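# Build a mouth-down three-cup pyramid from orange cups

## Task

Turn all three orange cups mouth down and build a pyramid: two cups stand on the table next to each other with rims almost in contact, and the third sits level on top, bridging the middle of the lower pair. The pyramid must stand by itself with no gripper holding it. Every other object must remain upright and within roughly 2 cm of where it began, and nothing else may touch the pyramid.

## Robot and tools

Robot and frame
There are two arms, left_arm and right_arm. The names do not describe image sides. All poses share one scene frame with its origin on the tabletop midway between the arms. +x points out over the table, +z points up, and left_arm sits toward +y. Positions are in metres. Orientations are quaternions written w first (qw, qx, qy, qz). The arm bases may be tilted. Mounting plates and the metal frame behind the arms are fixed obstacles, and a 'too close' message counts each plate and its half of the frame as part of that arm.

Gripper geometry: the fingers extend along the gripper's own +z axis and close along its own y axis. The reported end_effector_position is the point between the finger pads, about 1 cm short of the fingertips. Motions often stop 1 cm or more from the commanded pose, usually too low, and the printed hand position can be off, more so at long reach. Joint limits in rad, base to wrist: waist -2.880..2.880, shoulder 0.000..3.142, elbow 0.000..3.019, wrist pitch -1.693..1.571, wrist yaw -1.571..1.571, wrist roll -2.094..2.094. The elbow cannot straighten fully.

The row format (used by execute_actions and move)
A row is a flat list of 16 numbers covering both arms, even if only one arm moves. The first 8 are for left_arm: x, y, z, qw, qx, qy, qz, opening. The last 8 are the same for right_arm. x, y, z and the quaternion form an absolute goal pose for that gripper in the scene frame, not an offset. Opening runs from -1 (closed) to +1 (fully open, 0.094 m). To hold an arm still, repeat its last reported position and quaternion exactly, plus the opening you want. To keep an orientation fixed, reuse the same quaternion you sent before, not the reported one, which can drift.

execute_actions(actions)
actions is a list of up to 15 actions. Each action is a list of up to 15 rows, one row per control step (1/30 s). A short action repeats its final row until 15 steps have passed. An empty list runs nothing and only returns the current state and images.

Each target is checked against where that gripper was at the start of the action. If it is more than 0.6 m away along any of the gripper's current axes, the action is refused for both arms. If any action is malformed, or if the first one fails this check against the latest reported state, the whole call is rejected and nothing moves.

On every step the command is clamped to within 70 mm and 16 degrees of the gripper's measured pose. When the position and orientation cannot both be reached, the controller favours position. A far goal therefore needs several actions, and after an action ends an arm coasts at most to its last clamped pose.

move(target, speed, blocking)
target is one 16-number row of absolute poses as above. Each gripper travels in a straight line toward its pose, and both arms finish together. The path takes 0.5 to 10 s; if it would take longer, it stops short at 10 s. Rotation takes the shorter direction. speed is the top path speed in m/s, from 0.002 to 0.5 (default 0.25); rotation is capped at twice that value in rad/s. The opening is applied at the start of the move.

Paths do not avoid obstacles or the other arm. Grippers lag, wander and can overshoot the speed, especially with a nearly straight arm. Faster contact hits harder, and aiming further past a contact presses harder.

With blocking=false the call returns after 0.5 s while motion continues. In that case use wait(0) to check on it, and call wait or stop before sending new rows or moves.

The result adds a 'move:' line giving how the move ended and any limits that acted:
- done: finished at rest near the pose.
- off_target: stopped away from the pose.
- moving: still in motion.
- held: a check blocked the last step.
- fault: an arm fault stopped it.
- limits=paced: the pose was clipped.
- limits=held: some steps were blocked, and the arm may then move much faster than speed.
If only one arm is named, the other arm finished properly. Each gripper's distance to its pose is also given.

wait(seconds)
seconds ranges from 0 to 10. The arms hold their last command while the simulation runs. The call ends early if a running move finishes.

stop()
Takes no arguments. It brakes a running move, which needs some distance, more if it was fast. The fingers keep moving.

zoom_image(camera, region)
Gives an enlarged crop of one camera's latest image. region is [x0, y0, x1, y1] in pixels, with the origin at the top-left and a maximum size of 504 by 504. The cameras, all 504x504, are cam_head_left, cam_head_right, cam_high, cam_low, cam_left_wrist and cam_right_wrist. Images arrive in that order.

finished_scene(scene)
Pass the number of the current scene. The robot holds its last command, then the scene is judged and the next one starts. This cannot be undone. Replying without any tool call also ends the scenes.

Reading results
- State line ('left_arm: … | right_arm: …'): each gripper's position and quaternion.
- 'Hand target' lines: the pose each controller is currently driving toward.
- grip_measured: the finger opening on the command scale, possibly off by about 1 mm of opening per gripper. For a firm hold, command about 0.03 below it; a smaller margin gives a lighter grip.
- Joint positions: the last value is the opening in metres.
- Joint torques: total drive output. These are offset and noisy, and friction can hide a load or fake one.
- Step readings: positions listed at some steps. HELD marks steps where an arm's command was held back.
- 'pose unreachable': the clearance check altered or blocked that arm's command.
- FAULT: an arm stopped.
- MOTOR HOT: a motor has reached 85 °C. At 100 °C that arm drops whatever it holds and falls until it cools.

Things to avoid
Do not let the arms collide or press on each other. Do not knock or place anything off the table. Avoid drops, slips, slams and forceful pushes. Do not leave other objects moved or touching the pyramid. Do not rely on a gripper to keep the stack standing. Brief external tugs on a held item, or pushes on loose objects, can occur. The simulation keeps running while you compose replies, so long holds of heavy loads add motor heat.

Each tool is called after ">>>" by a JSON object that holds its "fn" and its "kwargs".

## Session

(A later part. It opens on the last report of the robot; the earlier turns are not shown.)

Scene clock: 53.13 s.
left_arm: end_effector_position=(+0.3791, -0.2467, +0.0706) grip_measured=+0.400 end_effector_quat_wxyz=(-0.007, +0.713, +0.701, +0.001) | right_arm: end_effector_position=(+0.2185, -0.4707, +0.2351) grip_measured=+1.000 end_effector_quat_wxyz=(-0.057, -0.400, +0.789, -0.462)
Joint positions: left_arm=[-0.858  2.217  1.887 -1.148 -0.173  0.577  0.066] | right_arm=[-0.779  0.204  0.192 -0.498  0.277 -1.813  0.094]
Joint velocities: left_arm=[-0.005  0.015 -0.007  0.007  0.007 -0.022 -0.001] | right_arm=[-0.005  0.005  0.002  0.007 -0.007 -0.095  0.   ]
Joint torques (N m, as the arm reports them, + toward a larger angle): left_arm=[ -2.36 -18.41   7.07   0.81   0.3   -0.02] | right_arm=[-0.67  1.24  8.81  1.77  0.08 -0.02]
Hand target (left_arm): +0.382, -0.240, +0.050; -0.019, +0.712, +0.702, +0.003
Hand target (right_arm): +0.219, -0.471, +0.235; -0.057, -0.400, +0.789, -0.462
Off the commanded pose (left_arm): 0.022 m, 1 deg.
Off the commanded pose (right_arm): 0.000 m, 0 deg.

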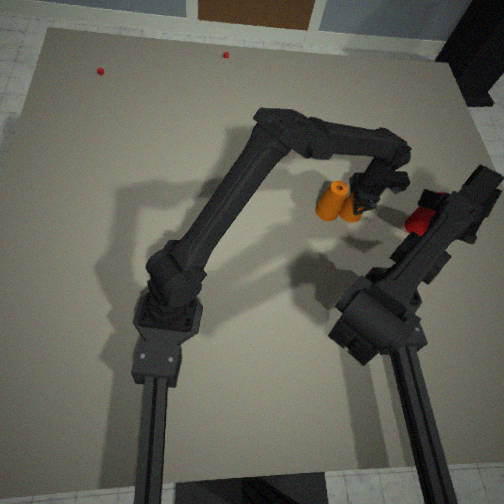

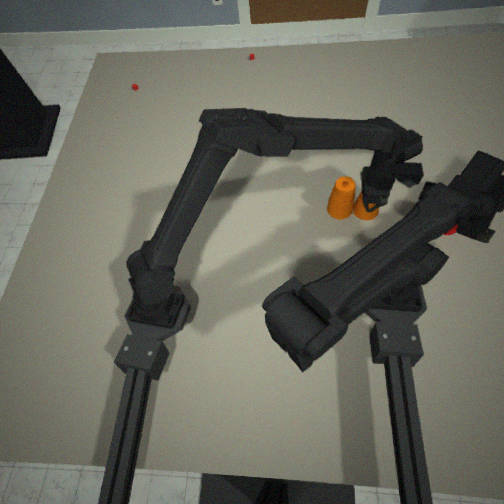

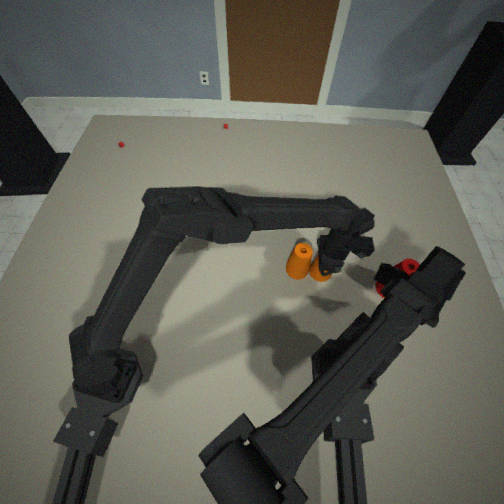

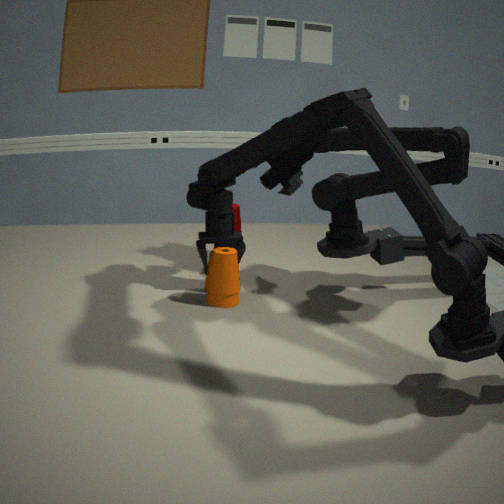

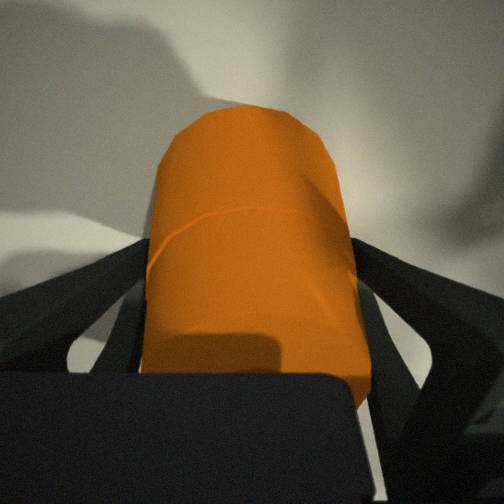

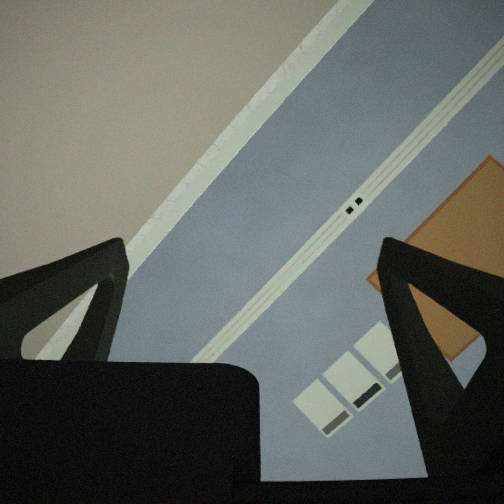

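>>> {"fn": "execute_actions", "kwargs": {"actions": [[[0.3826,-0.2407,0.0533,-0.0165,0.712,0.702,0.0027,0.40,0.2185,-0.4707,0.2351,-0.057,-0.400,0.789,-0.462,1],[0.3836,-0.2411,0.0565,-0.014,0.712,0.702,0.0023,0.43,0.2185,-0.4707,0.2351,-0.057,-0.400,0.789,-0.462,1],[0.3849,-0.2418,0.0611,-0.0105,0.712,0.702,0.0018,0.47,0.2185,-0.4707,0.2351,-0.057,-0.400,0.789,-0.462,1],[0.3862,-0.2424,0.0656,-0.007,0.712,0.702,0.0012,0.55,0.2185,-0.4707,0.2351,-0.057,-0.400,0.789,-0.462,1],[0.3875,-0.2431,0.0702,-0.0035,0.712,0.702,0.0006,0.7,0.2185,-0.4707,0.2351,-0.057,-0.400,0.789,-0.462,1],[0.3885,-0.2436,0.0747,0,0.712,0.702,0,1,0.2185,-0.4707,0.2351,-0.057,-0.400,0.789,-0.462,1],[0.3885,-0.2433,0.080,0.002,0.712,0.702,0,1,0.2185,-0.4707,0.2351,-0.057,-0.400,0.789,-0.462,1],[0.3882,-0.2427,0.086,0.004,0.712,0.702,0,1,0.2185,-0.4707,0.2351,-0.057,-0.400,0.789,-0.462,1],[0.3878,-0.2419,0.092,0.005,0.712,0.702,-0.0005,1,0.2185,-0.4707,0.2351,-0.057,-0.400,0.789,-0.462,1],[0.3875,-0.2408,0.098,0.006,0.712,0.702,-0.0008,1,0.2185,-0.4707,0.2351,-0.057,-0.400,0.789,-0.462,1],[0.3872,-0.2393,0.104,0.007,0.712,0.702,-0.001,1,0.2185,-0.4707,0.2351,-0.057,-0.400,0.789,-0.462,1],[0.3870,-0.2372,0.1095,0.007,0.712,0.702,-0.001,1,0.2185,-0.4707,0.2351,-0.057,-0.400,0.789,-0.462,1],[0.3870,-0.2343,0.114,0.007,0.712,0.702,-0.001,1,0.2185,-0.4707,0.2351,-0.057,-0.400,0.789,-0.462,1],[0.3870,-0.2305,0.1175,0.007,0.712,0.702,-0.001,1,0.2185,-0.4707,0.2351,-0.057,-0.400,0.789,-0.462,1],[0.3870,-0.2258,0.1195,0.007,0.712,0.702,-0.001,1,0.2185,-0.4707,0.2351,-0.057,-0.400,0.789,-0.462,1]],[[0.3870,-0.2203,0.1205,0.007,0.712,0.702,-0.001,1,0.2185,-0.4707,0.2351,-0.057,-0.400,0.789,-0.462,1],[0.3869,-0.2143,0.121,0.007,0.712,0.702,-0.001,1,0.2185,-0.4707,0.2351,-0.057,-0.400,0.789,-0.462,1],[0.3868,-0.2080,0.121,0.007,0.712,0.702,-0.001,1,0.2185,-0.4707,0.2351,-0.057,-0.400,0.789,-0.462,1],[0.3867,-0.2017,0.1205,0.007,0.712,0.702,-0.001,1,0.2185,-0.4707,0.2351,-0.057,-0.400,0.789,-0.462,1],[0.3866,-0.1955,0.1195,0.007,0.712,0.702,-0.001,1,0.2185,-0.4707,0.2351,-0.057,-0.400,0.789,-0.462,1],[0.3865,-0.1897,0.118,0.007,0.712,0.702,-0.001,1,0.2185,-0.4707,0.2351,-0.057,-0.400,0.789,-0.462,1],[0.3864,-0.1843,0.116,0.007,0.712,0.702,-0.001,1,0.2185,-0.4707,0.2351,-0.057,-0.400,0.789,-0.462,1],[0.3863,-0.1794,0.114,0.007,0.712,0.702,-0.001,1,0.2185,-0.4707,0.2351,-0.057,-0.400,0.789,-0.462,1],[0.3862,-0.1751,0.112,0.007,0.712,0.702,-0.001,1,0.2185,-0.4707,0.2351,-0.057,-0.400,0.789,-0.462,1],[0.3861,-0.1715,0.1105,0.007,0.712,0.702,-0.001,1,0.2185,-0.4707,0.2351,-0.057,-0.400,0.789,-0.462,1],[0.3860,-0.1686,0.1093,0.007,0.712,0.702,-0.001,1,0.2185,-0.4707,0.2351,-0.057,-0.400,0.789,-0.462,1],[0.3859,-0.1664,0.1085,0.007,0.712,0.702,-0.001,1,0.2185,-0.4707,0.2351,-0.057,-0.400,0.789,-0.462,1],[0.3858,-0.1648,0.108,0.007,0.712,0.702,-0.001,1,0.2185,-0.4707,0.2351,-0.057,-0.400,0.789,-0.462,1],[0.3858,-0.1637,0.108,0.007,0.712,0.702,-0.001,1,0.2185,-0.4707,0.2351,-0.057,-0.400,0.789,-0.462,1],[0.3858,-0.1630,0.108,0.007,0.712,0.702,-0.001,1,0.2185,-0.4707,0.2351,-0.057,-0.400,0.789,-0.462,1]]]}}

Scene clock: 62.27 s.
left_arm: end_effector_position=(+0.3855, -0.1664, +0.1057) grip_measured=+1.000 end_effector_quat_wxyz=(+0.001, +0.707, +0.708, +0.002) | right_arm: end_effector_position=(+0.2185, -0.4707, +0.2351) grip_measured=+1.000 end_effector_quat_wxyz=(-0.057, -0.400, +0.789, -0.462)
Joint positions: left_arm=[-0.791  1.996  1.609 -1.065 -0.17   0.63   0.094] | right_arm=[-0.779  0.204  0.192 -0.498  0.277 -1.813  0.094]
Joint velocities: left_arm=[ 0.112 -0.005 -0.232  0.12  -0.037  0.037  0.   ] | right_arm=[-0.005  0.015 -0.012 -0.007 -0.051 -0.051  0.   ]
Joint torques (N m, as the arm reports them, + toward a larger angle): left_arm=[ -2.34 -19.56   6.36   1.04   0.39   0.02] | right_arm=[-0.7   1.28  8.79  1.79  0.08 -0.01]
Hand target (left_arm): +0.386, -0.163, +0.107; +0.006, +0.712, +0.702, -0.000
Hand target (right_arm): +0.219, -0.471, +0.235; -0.057, -0.400, +0.789, -0.462
Off the commanded pose (left_arm): 0.004 m, 1 deg.
Off the commanded pose (right_arm): 0.000 m, 0 deg.
Step readings (end_effector_position; steps 1 to 15: 1st action; 16 to 30: 2nd action):
0: left_arm (+0.3791, -0.2467, +0.0706) | right_arm (+0.2185, -0.4707, +0.2351)
1: left_arm (+0.3791, -0.2467, +0.0706) | right_arm (+0.2185, -0.4707, +0.2351)
2: left_arm (+0.3791, -0.2467, +0.0706) | right_arm (+0.2185, -0.4707, +0.2351)
4: left_arm (+0.3791, -0.2467, +0.0706) | right_arm (+0.2185, -0.4707, +0.2351)
8: left_arm (+0.3793, -0.2468, +0.0713) | right_arm (+0.2185, -0.4707, +0.2351)
15: left_arm (+0.3779, -0.2381, +0.0907) | right_arm (+0.2185, -0.4707, +0.2351)
16: left_arm (+0.3774, -0.2352, +0.0957) | right_arm (+0.2185, -0.4707, +0.2351)
17: left_arm (+0.3768, -0.2316, +0.1010) | right_arm (+0.2185, -0.4707, +0.2351)
19: left_arm (+0.3754, -0.2223, +0.1106) | right_arm (+0.2185, -0.4707, +0.2351)
23: left_arm (+0.3767, -0.1999, +0.1208) | right_arm (+0.2185, -0.4707, +0.2351)
30: end_effector_position above

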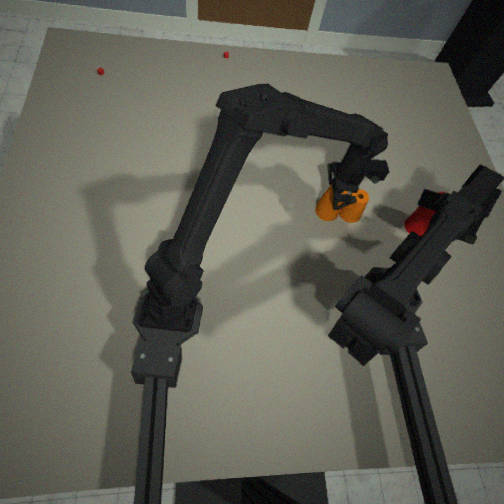

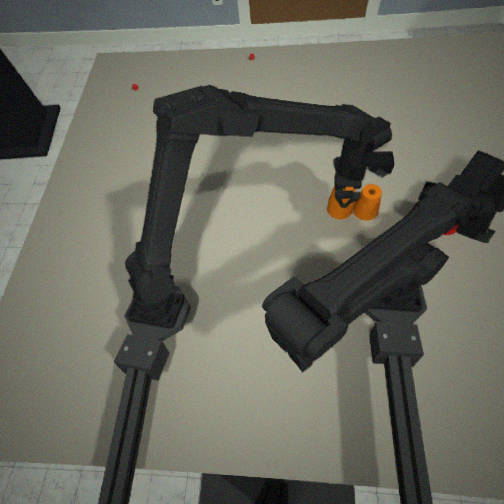

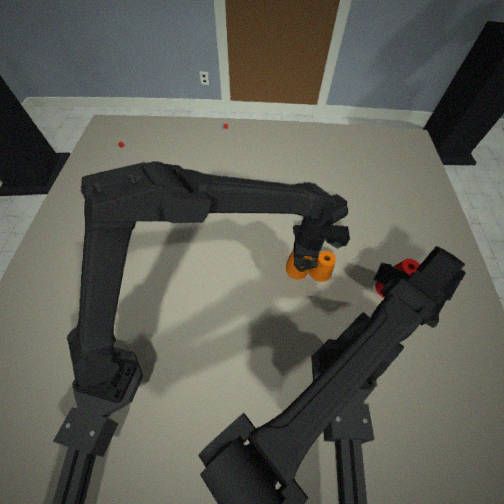

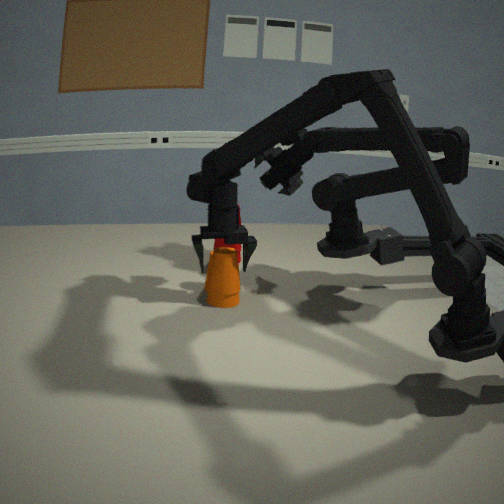

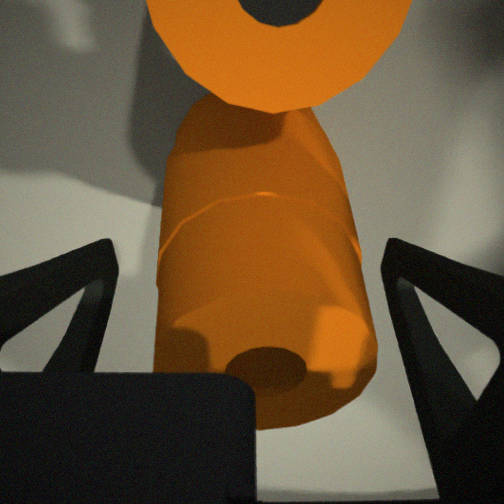

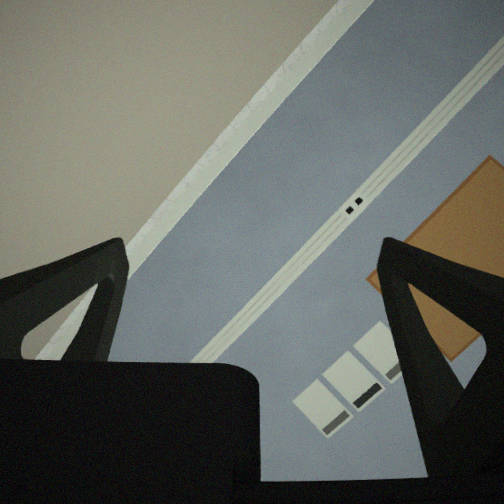

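>>> {"fn": "execute_actions", "kwargs": {"actions": []}}

Scene clock: 62.50 s.
left_arm: end_effector_position=(+0.3850, -0.1614, +0.1007) grip_measured=+1.000 end_effector_quat_wxyz=(-0.003, +0.708, +0.706, +0.002) | right_arm: end_effector_position=(+0.2185, -0.4707, +0.2351) grip_measured=+1.000 end_effector_quat_wxyz=(-0.057, -0.400, +0.789, -0.462)
Joint positions: left_arm=[-0.785  1.996  1.595 -1.057 -0.169  0.639  0.094] | right_arm=[-0.779  0.204  0.192 -0.498  0.277 -1.813  0.094]
Joint velocities: left_arm=[ 0.005 -0.015  0.012  0.022 -0.022  0.022  0.   ] | right_arm=[-0.015 -0.015  0.002  0.007 -0.037 -0.022  0.   ]
Joint torques (N m, as the arm reports them, + toward a larger angle): left_arm=[ -2.63 -19.48   6.32   0.98   0.29   0.02] | right_arm=[-0.81  1.23  8.86  1.81  0.09 -0.02]
Hand target (left_arm): +0.386, -0.163, +0.107; +0.006, +0.712, +0.702, -0.000
Hand target (right_arm): +0.219, -0.471, +0.235; -0.057, -0.400, +0.789, -0.462
Off the commanded pose (left_arm): 0.008 m, 1 deg.
Off the commanded pose (right_arm): 0.000 m, 0 deg.

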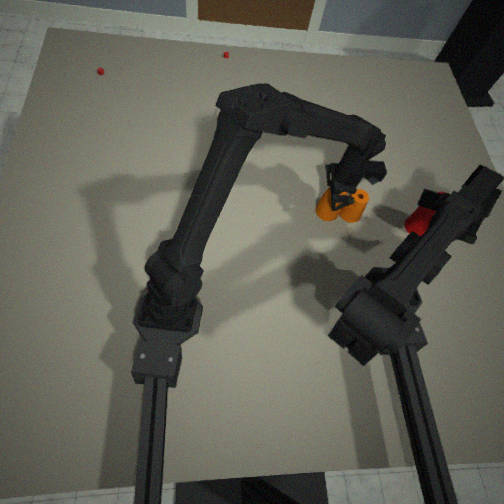

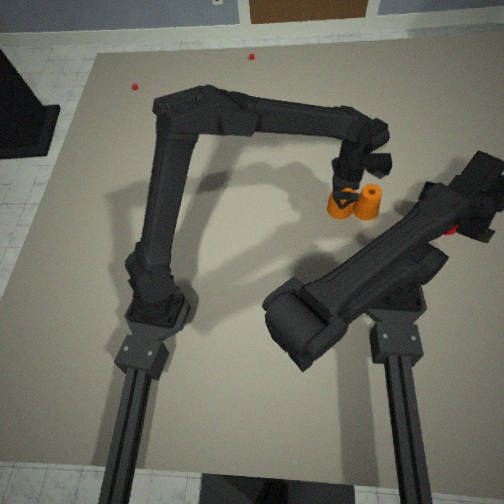

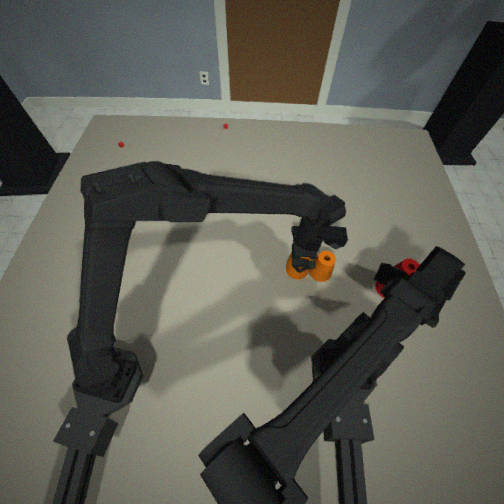

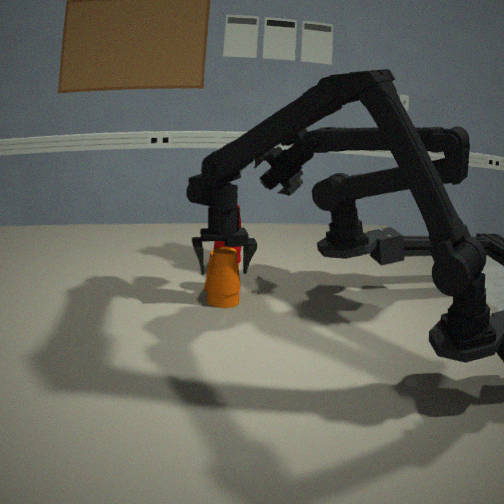

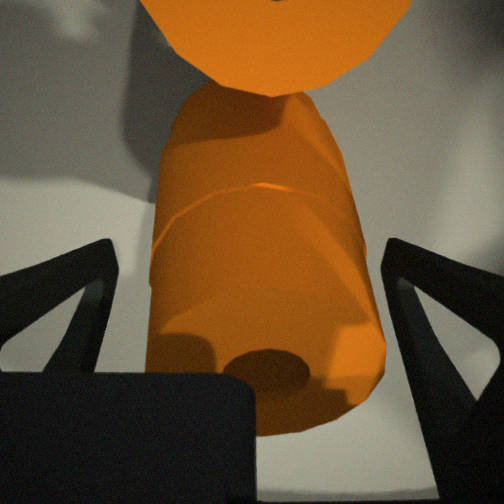

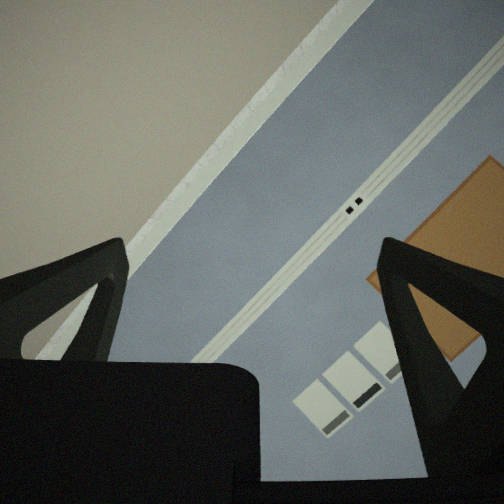

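>>> {"fn": "execute_actions", "kwargs": {"actions": [[[0.3868,-0.1650,0.1100,0.009,0.712,0.702,-0.001,0.9,0.2185,-0.4707,0.2351,-0.057,-0.400,0.789,-0.462,1],[0.3878,-0.1670,0.1124,0.0114,0.712,0.702,-0.0011,0.8,0.2185,-0.4707,0.2351,-0.057,-0.400,0.789,-0.462,1],[0.3887,-0.1690,0.1148,0.0139,0.712,0.702,-0.0013,0.72,0.2185,-0.4707,0.2351,-0.057,-0.400,0.789,-0.462,1],[0.3897,-0.1710,0.1172,0.0163,0.712,0.702,-0.0014,0.66,0.2185,-0.4707,0.2351,-0.057,-0.400,0.789,-0.462,1],[0.3907,-0.1730,0.1196,0.0188,0.712,0.702,-0.0016,0.62,0.2185,-0.4707,0.2351,-0.057,-0.400,0.789,-0.462,1],[0.3916,-0.1750,0.1221,0.0212,0.712,0.702,-0.0017,0.62,0.2185,-0.4707,0.2351,-0.057,-0.400,0.789,-0.462,1],[0.3926,-0.1770,0.1245,0.0237,0.712,0.702,-0.0019,0.62,0.2185,-0.4707,0.2351,-0.057,-0.400,0.789,-0.462,1],[0.3936,-0.1790,0.1269,0.0261,0.712,0.702,-0.002,0.62,0.2185,-0.4707,0.2351,-0.057,-0.400,0.789,-0.462,1],[0.3945,-0.1810,0.1293,0.0286,0.712,0.702,-0.0022,0.62,0.2185,-0.4707,0.2351,-0.057,-0.400,0.789,-0.462,1],[0.3955,-0.1830,0.1317,0.031,0.712,0.702,-0.0023,0.62,0.2185,-0.4707,0.2351,-0.057,-0.400,0.789,-0.462,1]]]}}

Scene clock: 67.30 s.
left_arm: end_effector_position=(+0.3843, -0.1630, +0.1036) grip_measured=+0.622 end_effector_quat_wxyz=(-0.000, +0.710, +0.704, +0.001) | right_arm: end_effector_position=(+0.2185, -0.4707, +0.2351) grip_measured=+1.000 end_effector_quat_wxyz=(-0.057, -0.400, +0.789, -0.462)
Joint positions: left_arm=[-0.788  1.991  1.595 -1.057 -0.169  0.642  0.076] | right_arm=[-0.779  0.204  0.192 -0.498  0.277 -1.813  0.094]
Joint velocities: left_arm=[-0.024 -0.024  0.012  0.002 -0.022 -0.051 -0.   ] | right_arm=[-0.005  0.005 -0.027 -0.012 -0.022  0.022  0.   ]
Joint torques (N m, as the arm reports them, + toward a larger angle): left_arm=[ -3.26 -19.61   9.69   0.41   0.19  -0.1 ] | right_arm=[-0.69  1.18  8.86  1.78  0.08 -0.01]
Hand target (left_arm): +0.394, -0.181, +0.133; +0.031, +0.711, +0.702, -0.003
Hand target (right_arm): +0.219, -0.471, +0.235; -0.057, -0.400, +0.789, -0.462
Off the commanded pose (left_arm): 0.036 m, 4 deg.
Off the commanded pose (right_arm): 0.000 m, 0 deg.
Step readings (end_effector_position):
0: left_arm (+0.3850, -0.1616, +0.1007) | right_arm (+0.2185, -0.4707, +0.2351)
1: left_arm (+0.3850, -0.1616, +0.1007) | right_arm (+0.2185, -0.4707, +0.2351)
2: left_arm (+0.3850, -0.1616, +0.1007) | right_arm (+0.2185, -0.4707, +0.2351)
4: left_arm (+0.3850, -0.1616, +0.1007) | right_arm (+0.2185, -0.4707, +0.2351)
8: left_arm (+0.3850, -0.1616, +0.1009) | right_arm (+0.2185, -0.4707, +0.2351)
15: end_effector_position above

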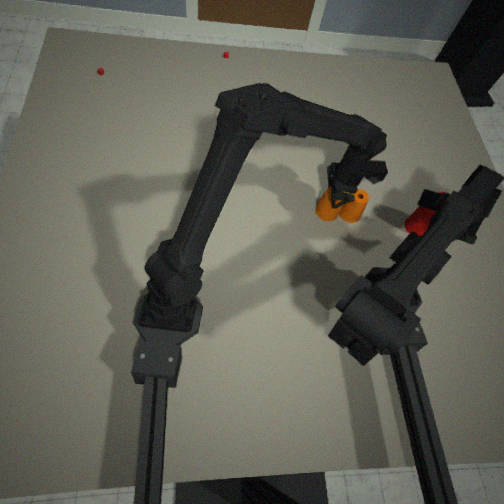

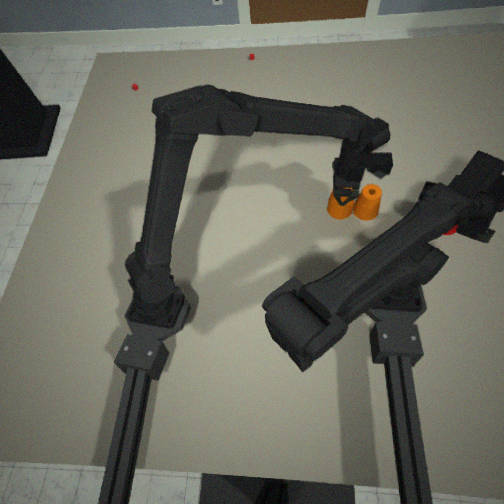

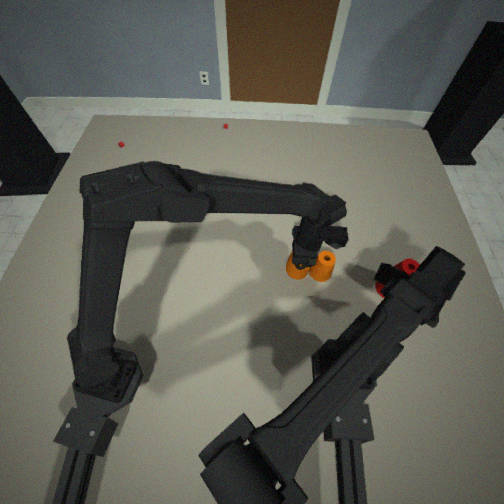

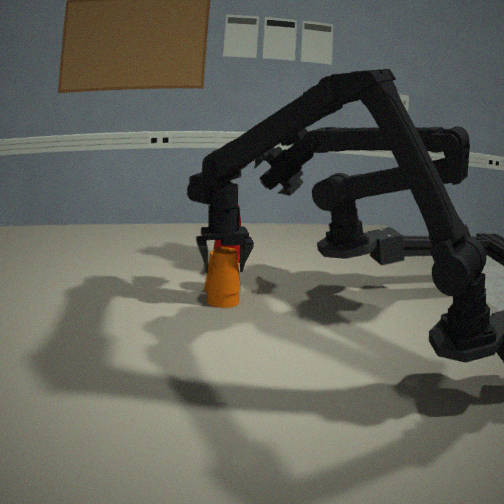

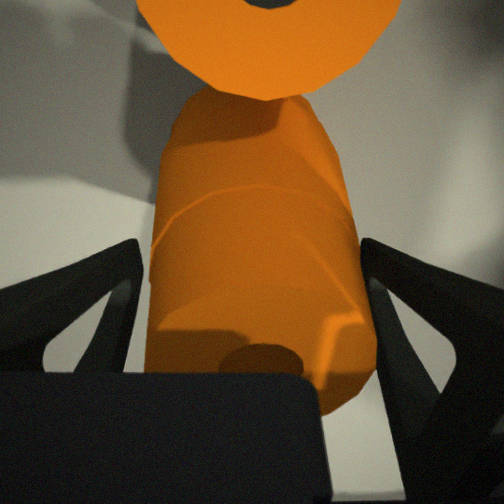

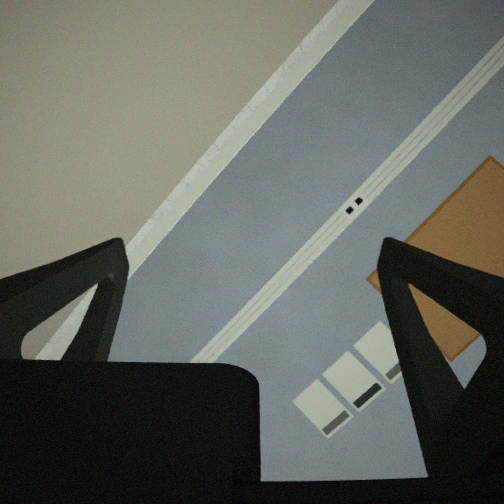

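>>> {"fn": "execute_actions", "kwargs": {"actions": [[[0.3947,-0.1837,0.1315,0.031,0.712,0.702,-0.0023,0.62,0.2185,-0.4707,0.2351,-0.057,-0.400,0.789,-0.462,1],[0.3940,-0.1843,0.1315,0.031,0.712,0.702,-0.0023,0.60,0.2185,-0.4707,0.2351,-0.057,-0.400,0.789,-0.462,1],[0.3936,-0.1846,0.1315,0.031,0.712,0.702,-0.0023,0.54,0.2185,-0.4707,0.2351,-0.057,-0.400,0.789,-0.462,1],[0.3936,-0.1846,0.1315,0.031,0.712,0.702,-0.0023,0.48,0.2185,-0.4707,0.2351,-0.057,-0.400,0.789,-0.462,1],[0.3936,-0.1846,0.1315,0.031,0.712,0.702,-0.0023,0.44,0.2185,-0.4707,0.2351,-0.057,-0.400,0.789,-0.462,1],[0.3944,-0.1853,0.1327,0.032,0.712,0.702,-0.0025,0.41,0.2185,-0.4707,0.2351,-0.057,-0.400,0.789,-0.462,1],[0.3952,-0.1859,0.1339,0.033,0.712,0.702,-0.0027,0.38,0.2185,-0.4707,0.2351,-0.057,-0.400,0.789,-0.462,1],[0.3960,-0.1866,0.1351,0.034,0.712,0.702,-0.0029,0.36,0.2185,-0.4707,0.2351,-0.057,-0.400,0.789,-0.462,1],[0.3968,-0.1873,0.1363,0.035,0.712,0.702,-0.0031,0.36,0.2185,-0.4707,0.2351,-0.057,-0.400,0.789,-0.462,1],[0.3976,-0.1879,0.1375,0.036,0.712,0.702,-0.0033,0.36,0.2185,-0.4707,0.2351,-0.057,-0.400,0.789,-0.462,1],[0.3984,-0.1886,0.1387,0.037,0.712,0.702,-0.0035,0.36,0.2185,-0.4707,0.2351,-0.057,-0.400,0.789,-0.462,1],[0.3984,-0.1886,0.1407,0.038,0.712,0.702,-0.0037,0.36,0.2185,-0.4707,0.2351,-0.057,-0.400,0.789,-0.462,1],[0.3983,-0.1885,0.1437,0.039,0.712,0.702,-0.0038,0.36,0.2185,-0.4707,0.2351,-0.057,-0.400,0.789,-0.462,1],[0.3982,-0.1884,0.1477,0.040,0.712,0.702,-0.004,0.36,0.2185,-0.4707,0.2351,-0.057,-0.400,0.789,-0.462,1],[0.3981,-0.1882,0.1522,0.041,0.712,0.702,-0.004,0.36,0.2185,-0.4707,0.2351,-0.057,-0.400,0.789,-0.462,1]],[[0.3979,-0.1880,0.1567,0.041,0.712,0.702,-0.004,0.36,0.2185,-0.4707,0.2351,-0.057,-0.400,0.789,-0.462,1],[0.3978,-0.1879,0.1612,0.041,0.712,0.702,-0.004,0.36,0.2185,-0.4707,0.2351,-0.057,-0.400,0.789,-0.462,1],[0.3976,-0.1877,0.1657,0.041,0.712,0.702,-0.004,0.36,0.2185,-0.4707,0.2351,-0.057,-0.400,0.789,-0.462,1],[0.3975,-0.1875,0.1702,0.041,0.712,0.702,-0.004,0.36,0.2185,-0.4707,0.2351,-0.057,-0.400,0.789,-0.462,1],[0.3973,-0.1874,0.1747,0.041,0.712,0.702,-0.004,0.36,0.2185,-0.4707,0.2351,-0.057,-0.400,0.789,-0.462,1],[0.3972,-0.1872,0.1792,0.041,0.712,0.702,-0.004,0.36,0.2185,-0.4707,0.2351,-0.057,-0.400,0.789,-0.462,1],[0.3970,-0.1870,0.1837,0.041,0.712,0.702,-0.004,0.36,0.2185,-0.4707,0.2351,-0.057,-0.400,0.789,-0.462,1],[0.3969,-0.1868,0.1882,0.041,0.712,0.702,-0.004,0.36,0.2185,-0.4707,0.2351,-0.057,-0.400,0.789,-0.462,1],[0.3967,-0.1867,0.1927,0.041,0.712,0.702,-0.004,0.36,0.2185,-0.4707,0.2351,-0.057,-0.400,0.789,-0.462,1],[0.3966,-0.1865,0.1972,0.041,0.712,0.702,-0.004,0.36,0.2185,-0.4707,0.2351,-0.057,-0.400,0.789,-0.462,1],[0.3965,-0.1863,0.2015,0.041,0.712,0.702,-0.004,0.36,0.2185,-0.4707,0.2351,-0.057,-0.400,0.789,-0.462,1],[0.3963,-0.1862,0.2053,0.041,0.712,0.702,-0.004,0.36,0.2185,-0.4707,0.2351,-0.057,-0.400,0.789,-0.462,1],[0.3962,-0.1861,0.2085,0.041,0.712,0.702,-0.004,0.36,0.2185,-0.4707,0.2351,-0.057,-0.400,0.789,-0.462,1],[0.3961,-0.1860,0.2108,0.041,0.712,0.702,-0.004,0.36,0.2185,-0.4707,0.2351,-0.057,-0.400,0.789,-0.462,1],[0.3961,-0.1859,0.2122,0.041,0.712,0.702,-0.004,0.36,0.2185,-0.4707,0.2351,-0.057,-0.400,0.789,-0.462,1]]]}}

Scene clock: 75.03 s.
left_arm: end_effector_position=(+0.3834, -0.1651, +0.1778) grip_measured=+0.383 end_effector_quat_wxyz=(+0.011, +0.716, +0.698, -0.001) | right_arm: end_effector_position=(+0.2185, -0.4707, +0.2351) grip_measured=+1.000 end_effector_quat_wxyz=(-0.057, -0.400, +0.789, -0.462)
Joint positions: left_arm=[-0.812  1.898  1.648 -1.184 -0.172  0.639  0.065] | right_arm=[-0.779  0.204  0.192 -0.498  0.277 -1.813  0.094]
Joint velocities: left_arm=[-0.054 -0.122  0.154 -0.178 -0.051 -0.066 -0.   ] | right_arm=[-0.005 -0.015 -0.012 -0.007  0.081  0.051  0.   ]
Joint torques (N m, as the arm reports them, + toward a larger angle): left_arm=[ -3.06 -17.93  10.98   0.27   0.2   -0.17] | right_arm=[-0.55  1.4   8.83  1.82  0.09 -0.02]
Hand target (left_arm): +0.393, -0.182, +0.213; +0.042, +0.711, +0.702, -0.006
Hand target (right_arm): +0.219, -0.471, +0.235; -0.057, -0.400, +0.789, -0.462
Off the commanded pose (left_arm): 0.042 m, 3 deg.
Off the commanded pose (right_arm): 0.000 m, 0 deg.
Step readings (end_effector_position; steps 1 to 15: 1st action; 16 to 30: 2nd action):
0: left_arm (+0.3837, -0.1637, +0.1044) | right_arm (+0.2185, -0.4707, +0.2351)
1: left_arm (+0.3837, -0.1637, +0.1044) | right_arm (+0.2185, -0.4707, +0.2351)
2: left_arm (+0.3838, -0.1636, +0.1044) | right_arm (+0.2185, -0.4707, +0.2351)
4: left_arm (+0.3836, -0.1637, +0.1045) | right_arm (+0.2185, -0.4707, +0.2351)
8: left_arm (+0.3827, -0.1645, +0.1046) | right_arm (+0.2185, -0.4707, +0.2351)
15: left_arm (+0.3821, -0.1638, +0.1067) | right_arm (+0.2185, -0.4707, +0.2351)
16: left_arm (+0.3819, -0.1631, +0.1085) | right_arm (+0.2185, -0.4707, +0.2351)
17: left_arm (+0.3814, -0.1625, +0.1110) | right_arm (+0.2185, -0.4707, +0.2351)
19: left_arm (+0.3804, -0.1608, +0.1178) | right_arm (+0.2185, -0.4707, +0.2351)
23: left_arm (+0.3800, -0.1601, +0.1382) | right_arm (+0.2185, -0.4707, +0.2351)
30: end_effector_position above

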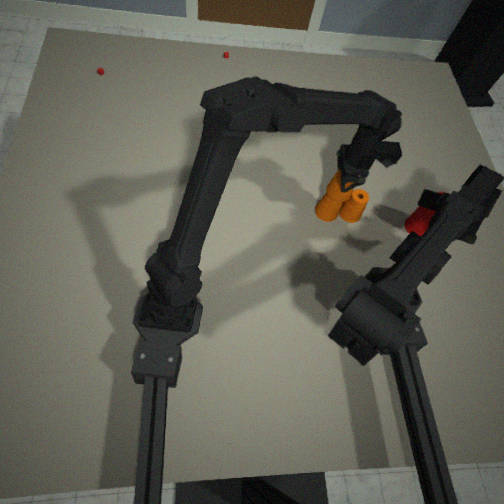

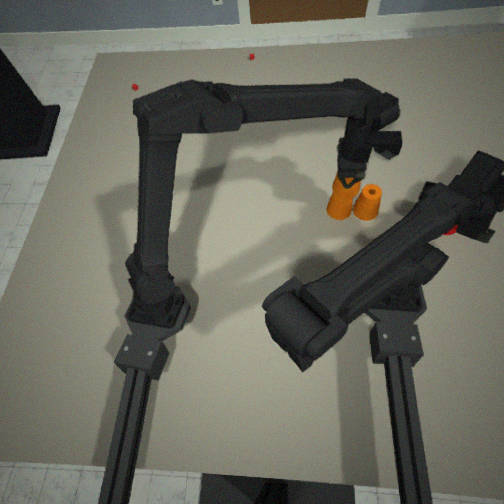

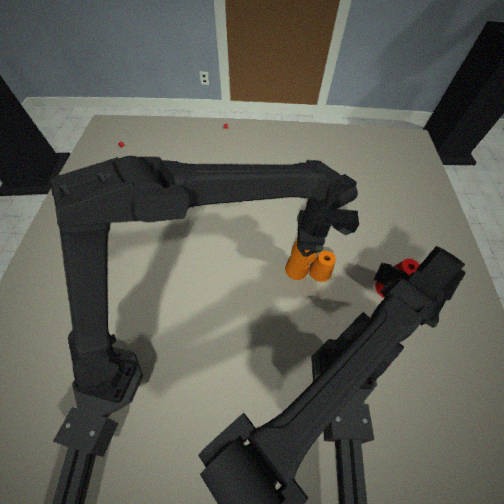

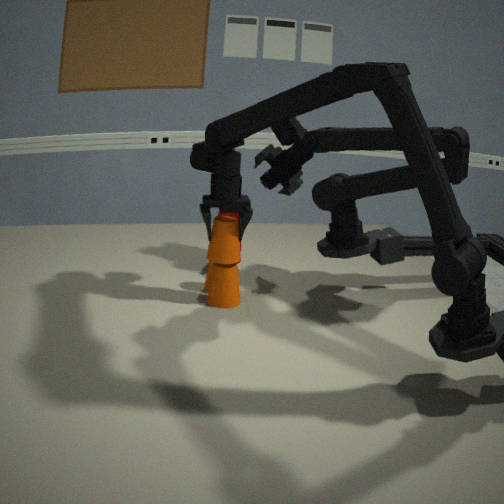

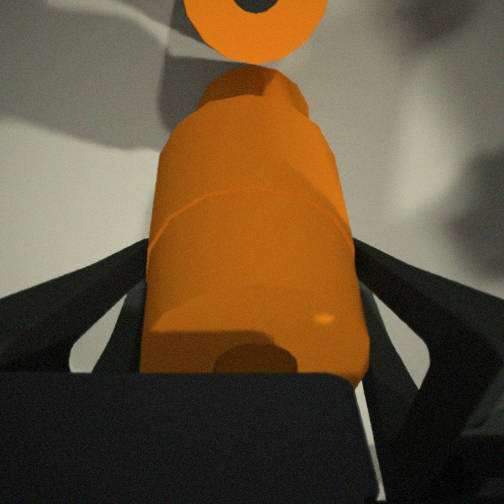

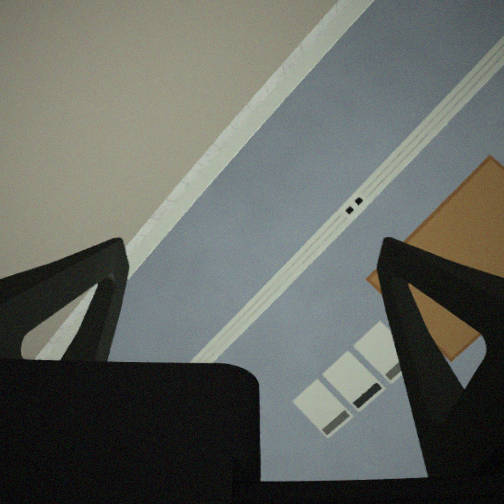

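>>> {"fn": "execute_actions", "kwargs": {"actions": []}}

>>> {"fn": "zoom_image", "kwargs": {"camera": "cam_head_right", "region": [315, 165, 405, 230]}}

>>> {"fn": "zoom_image", "kwargs": {"camera": "cam_high", "region": [275, 230, 355, 290]}}

Scene clock: 75.77 s.
left_arm: end_effector_position=(+0.3847, -0.1667, +0.1882) grip_measured=+0.383 end_effector_quat_wxyz=(+0.016, +0.715, +0.699, -0.001) | right_arm: end_effector_position=(+0.2185, -0.4707, +0.2351) grip_measured=+1.000 end_effector_quat_wxyz=(-0.057, -0.400, +0.789, -0.462)
Joint positions: left_arm=[-0.815  1.888  1.66  -1.196 -0.172  0.636  0.065] | right_arm=[-0.779  0.204  0.192 -0.498  0.277 -1.813  0.094]
Joint velocities: left_arm=[ 0.005 -0.005 -0.012  0.002  0.037 -0.095  0.   ] | right_arm=[ 0.005 -0.005 -0.002  0.002  0.066  0.037  0.   ]
Joint torques (N m, as the arm reports them, + toward a larger angle): left_arm=[ -2.61 -17.81  10.76   0.13   0.19  -0.18] | right_arm=[-0.66  1.27  8.8   1.85  0.08 -0.01]
Hand target (left_arm): +0.393, -0.182, +0.213; +0.042, +0.711, +0.702, -0.006
Hand target (right_arm): +0.219, -0.471, +0.235; -0.057, -0.400, +0.789, -0.462
Off the commanded pose (left_arm): 0.033 m, 3 deg.
Off the commanded pose (right_arm): 0.000 m, 0 deg.

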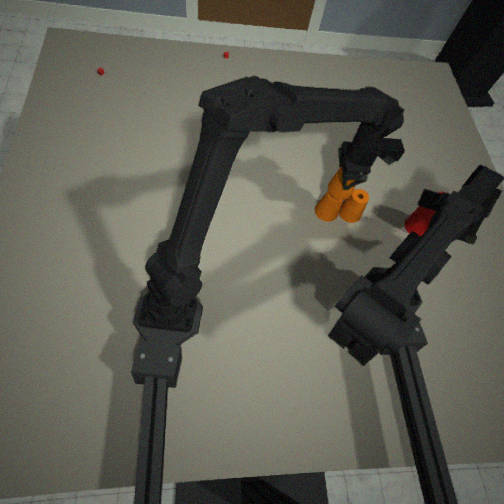

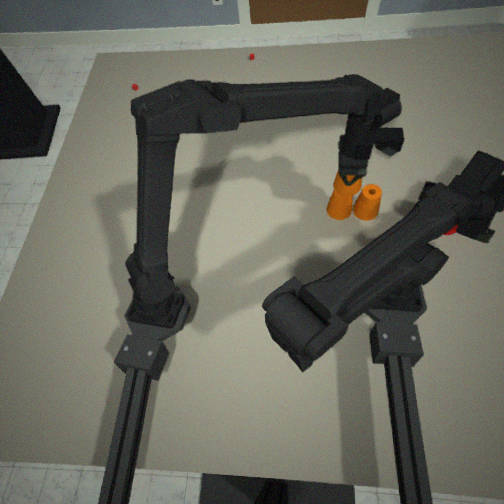

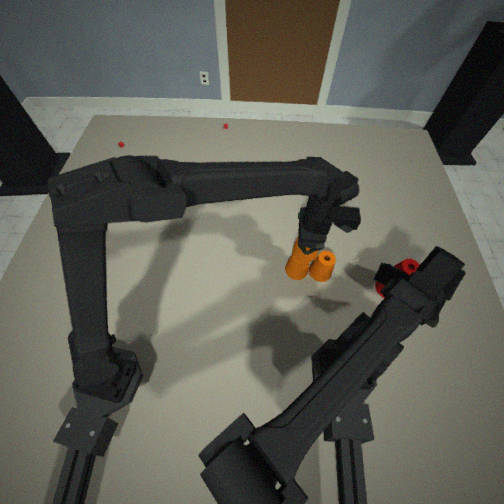

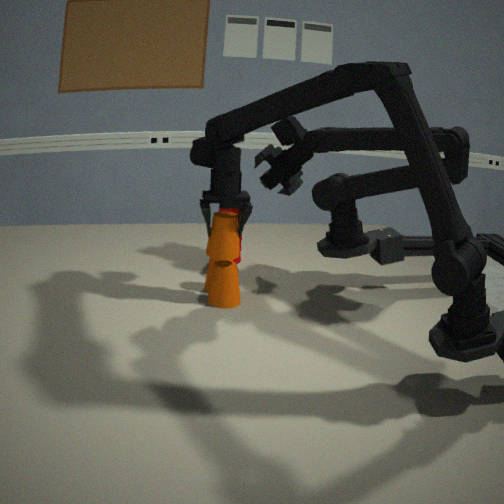

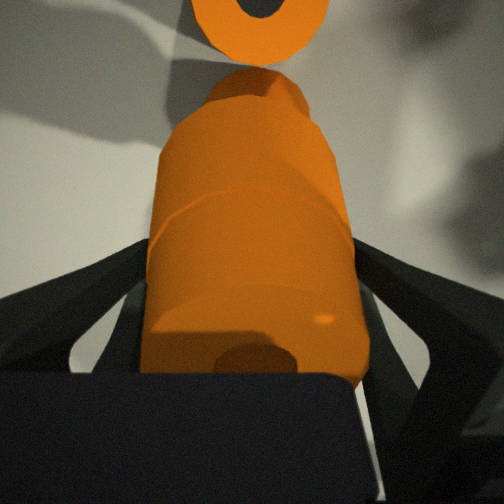

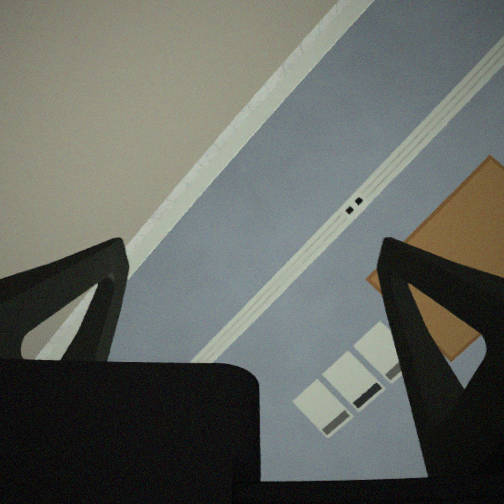

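Region (315, 165, 405, 230) of cam_head_right's 504x504 image, scaled by 5.600, with more detail than that image has.

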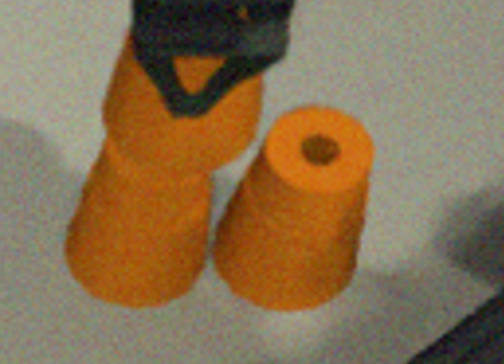

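Region (275, 230, 355, 290) of cam_high's 504x504 image, scaled by 6.300, with more detail than that image has; it fills the top 378 rows of this view, and the rest is white.

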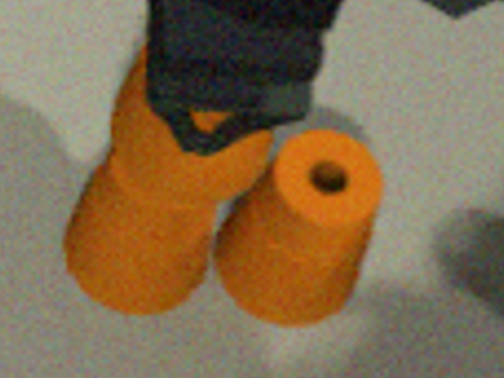

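>>> {"fn": "zoom_image", "kwargs": {"camera": "cam_head_right", "region": [322, 190, 386, 226]}}

>>> {"fn": "zoom_image", "kwargs": {"camera": "cam_head_left", "region": [308, 180, 378, 230]}}

Region (322, 190, 386, 226) of cam_head_right's 504x504 image, scaled by 7.875, with more detail than that image has; it fills the top 284 rows of this view, and the rest is white.

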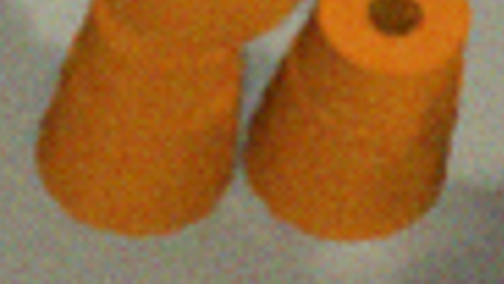

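Region (308, 180, 378, 230) of cam_head_left's 504x504 image, scaled by 7.200, with more detail than that image has; it fills the top 360 rows of this view, and the rest is white.

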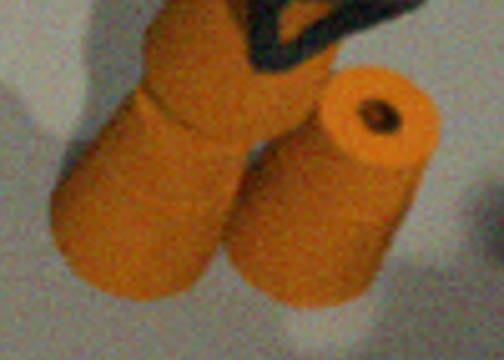

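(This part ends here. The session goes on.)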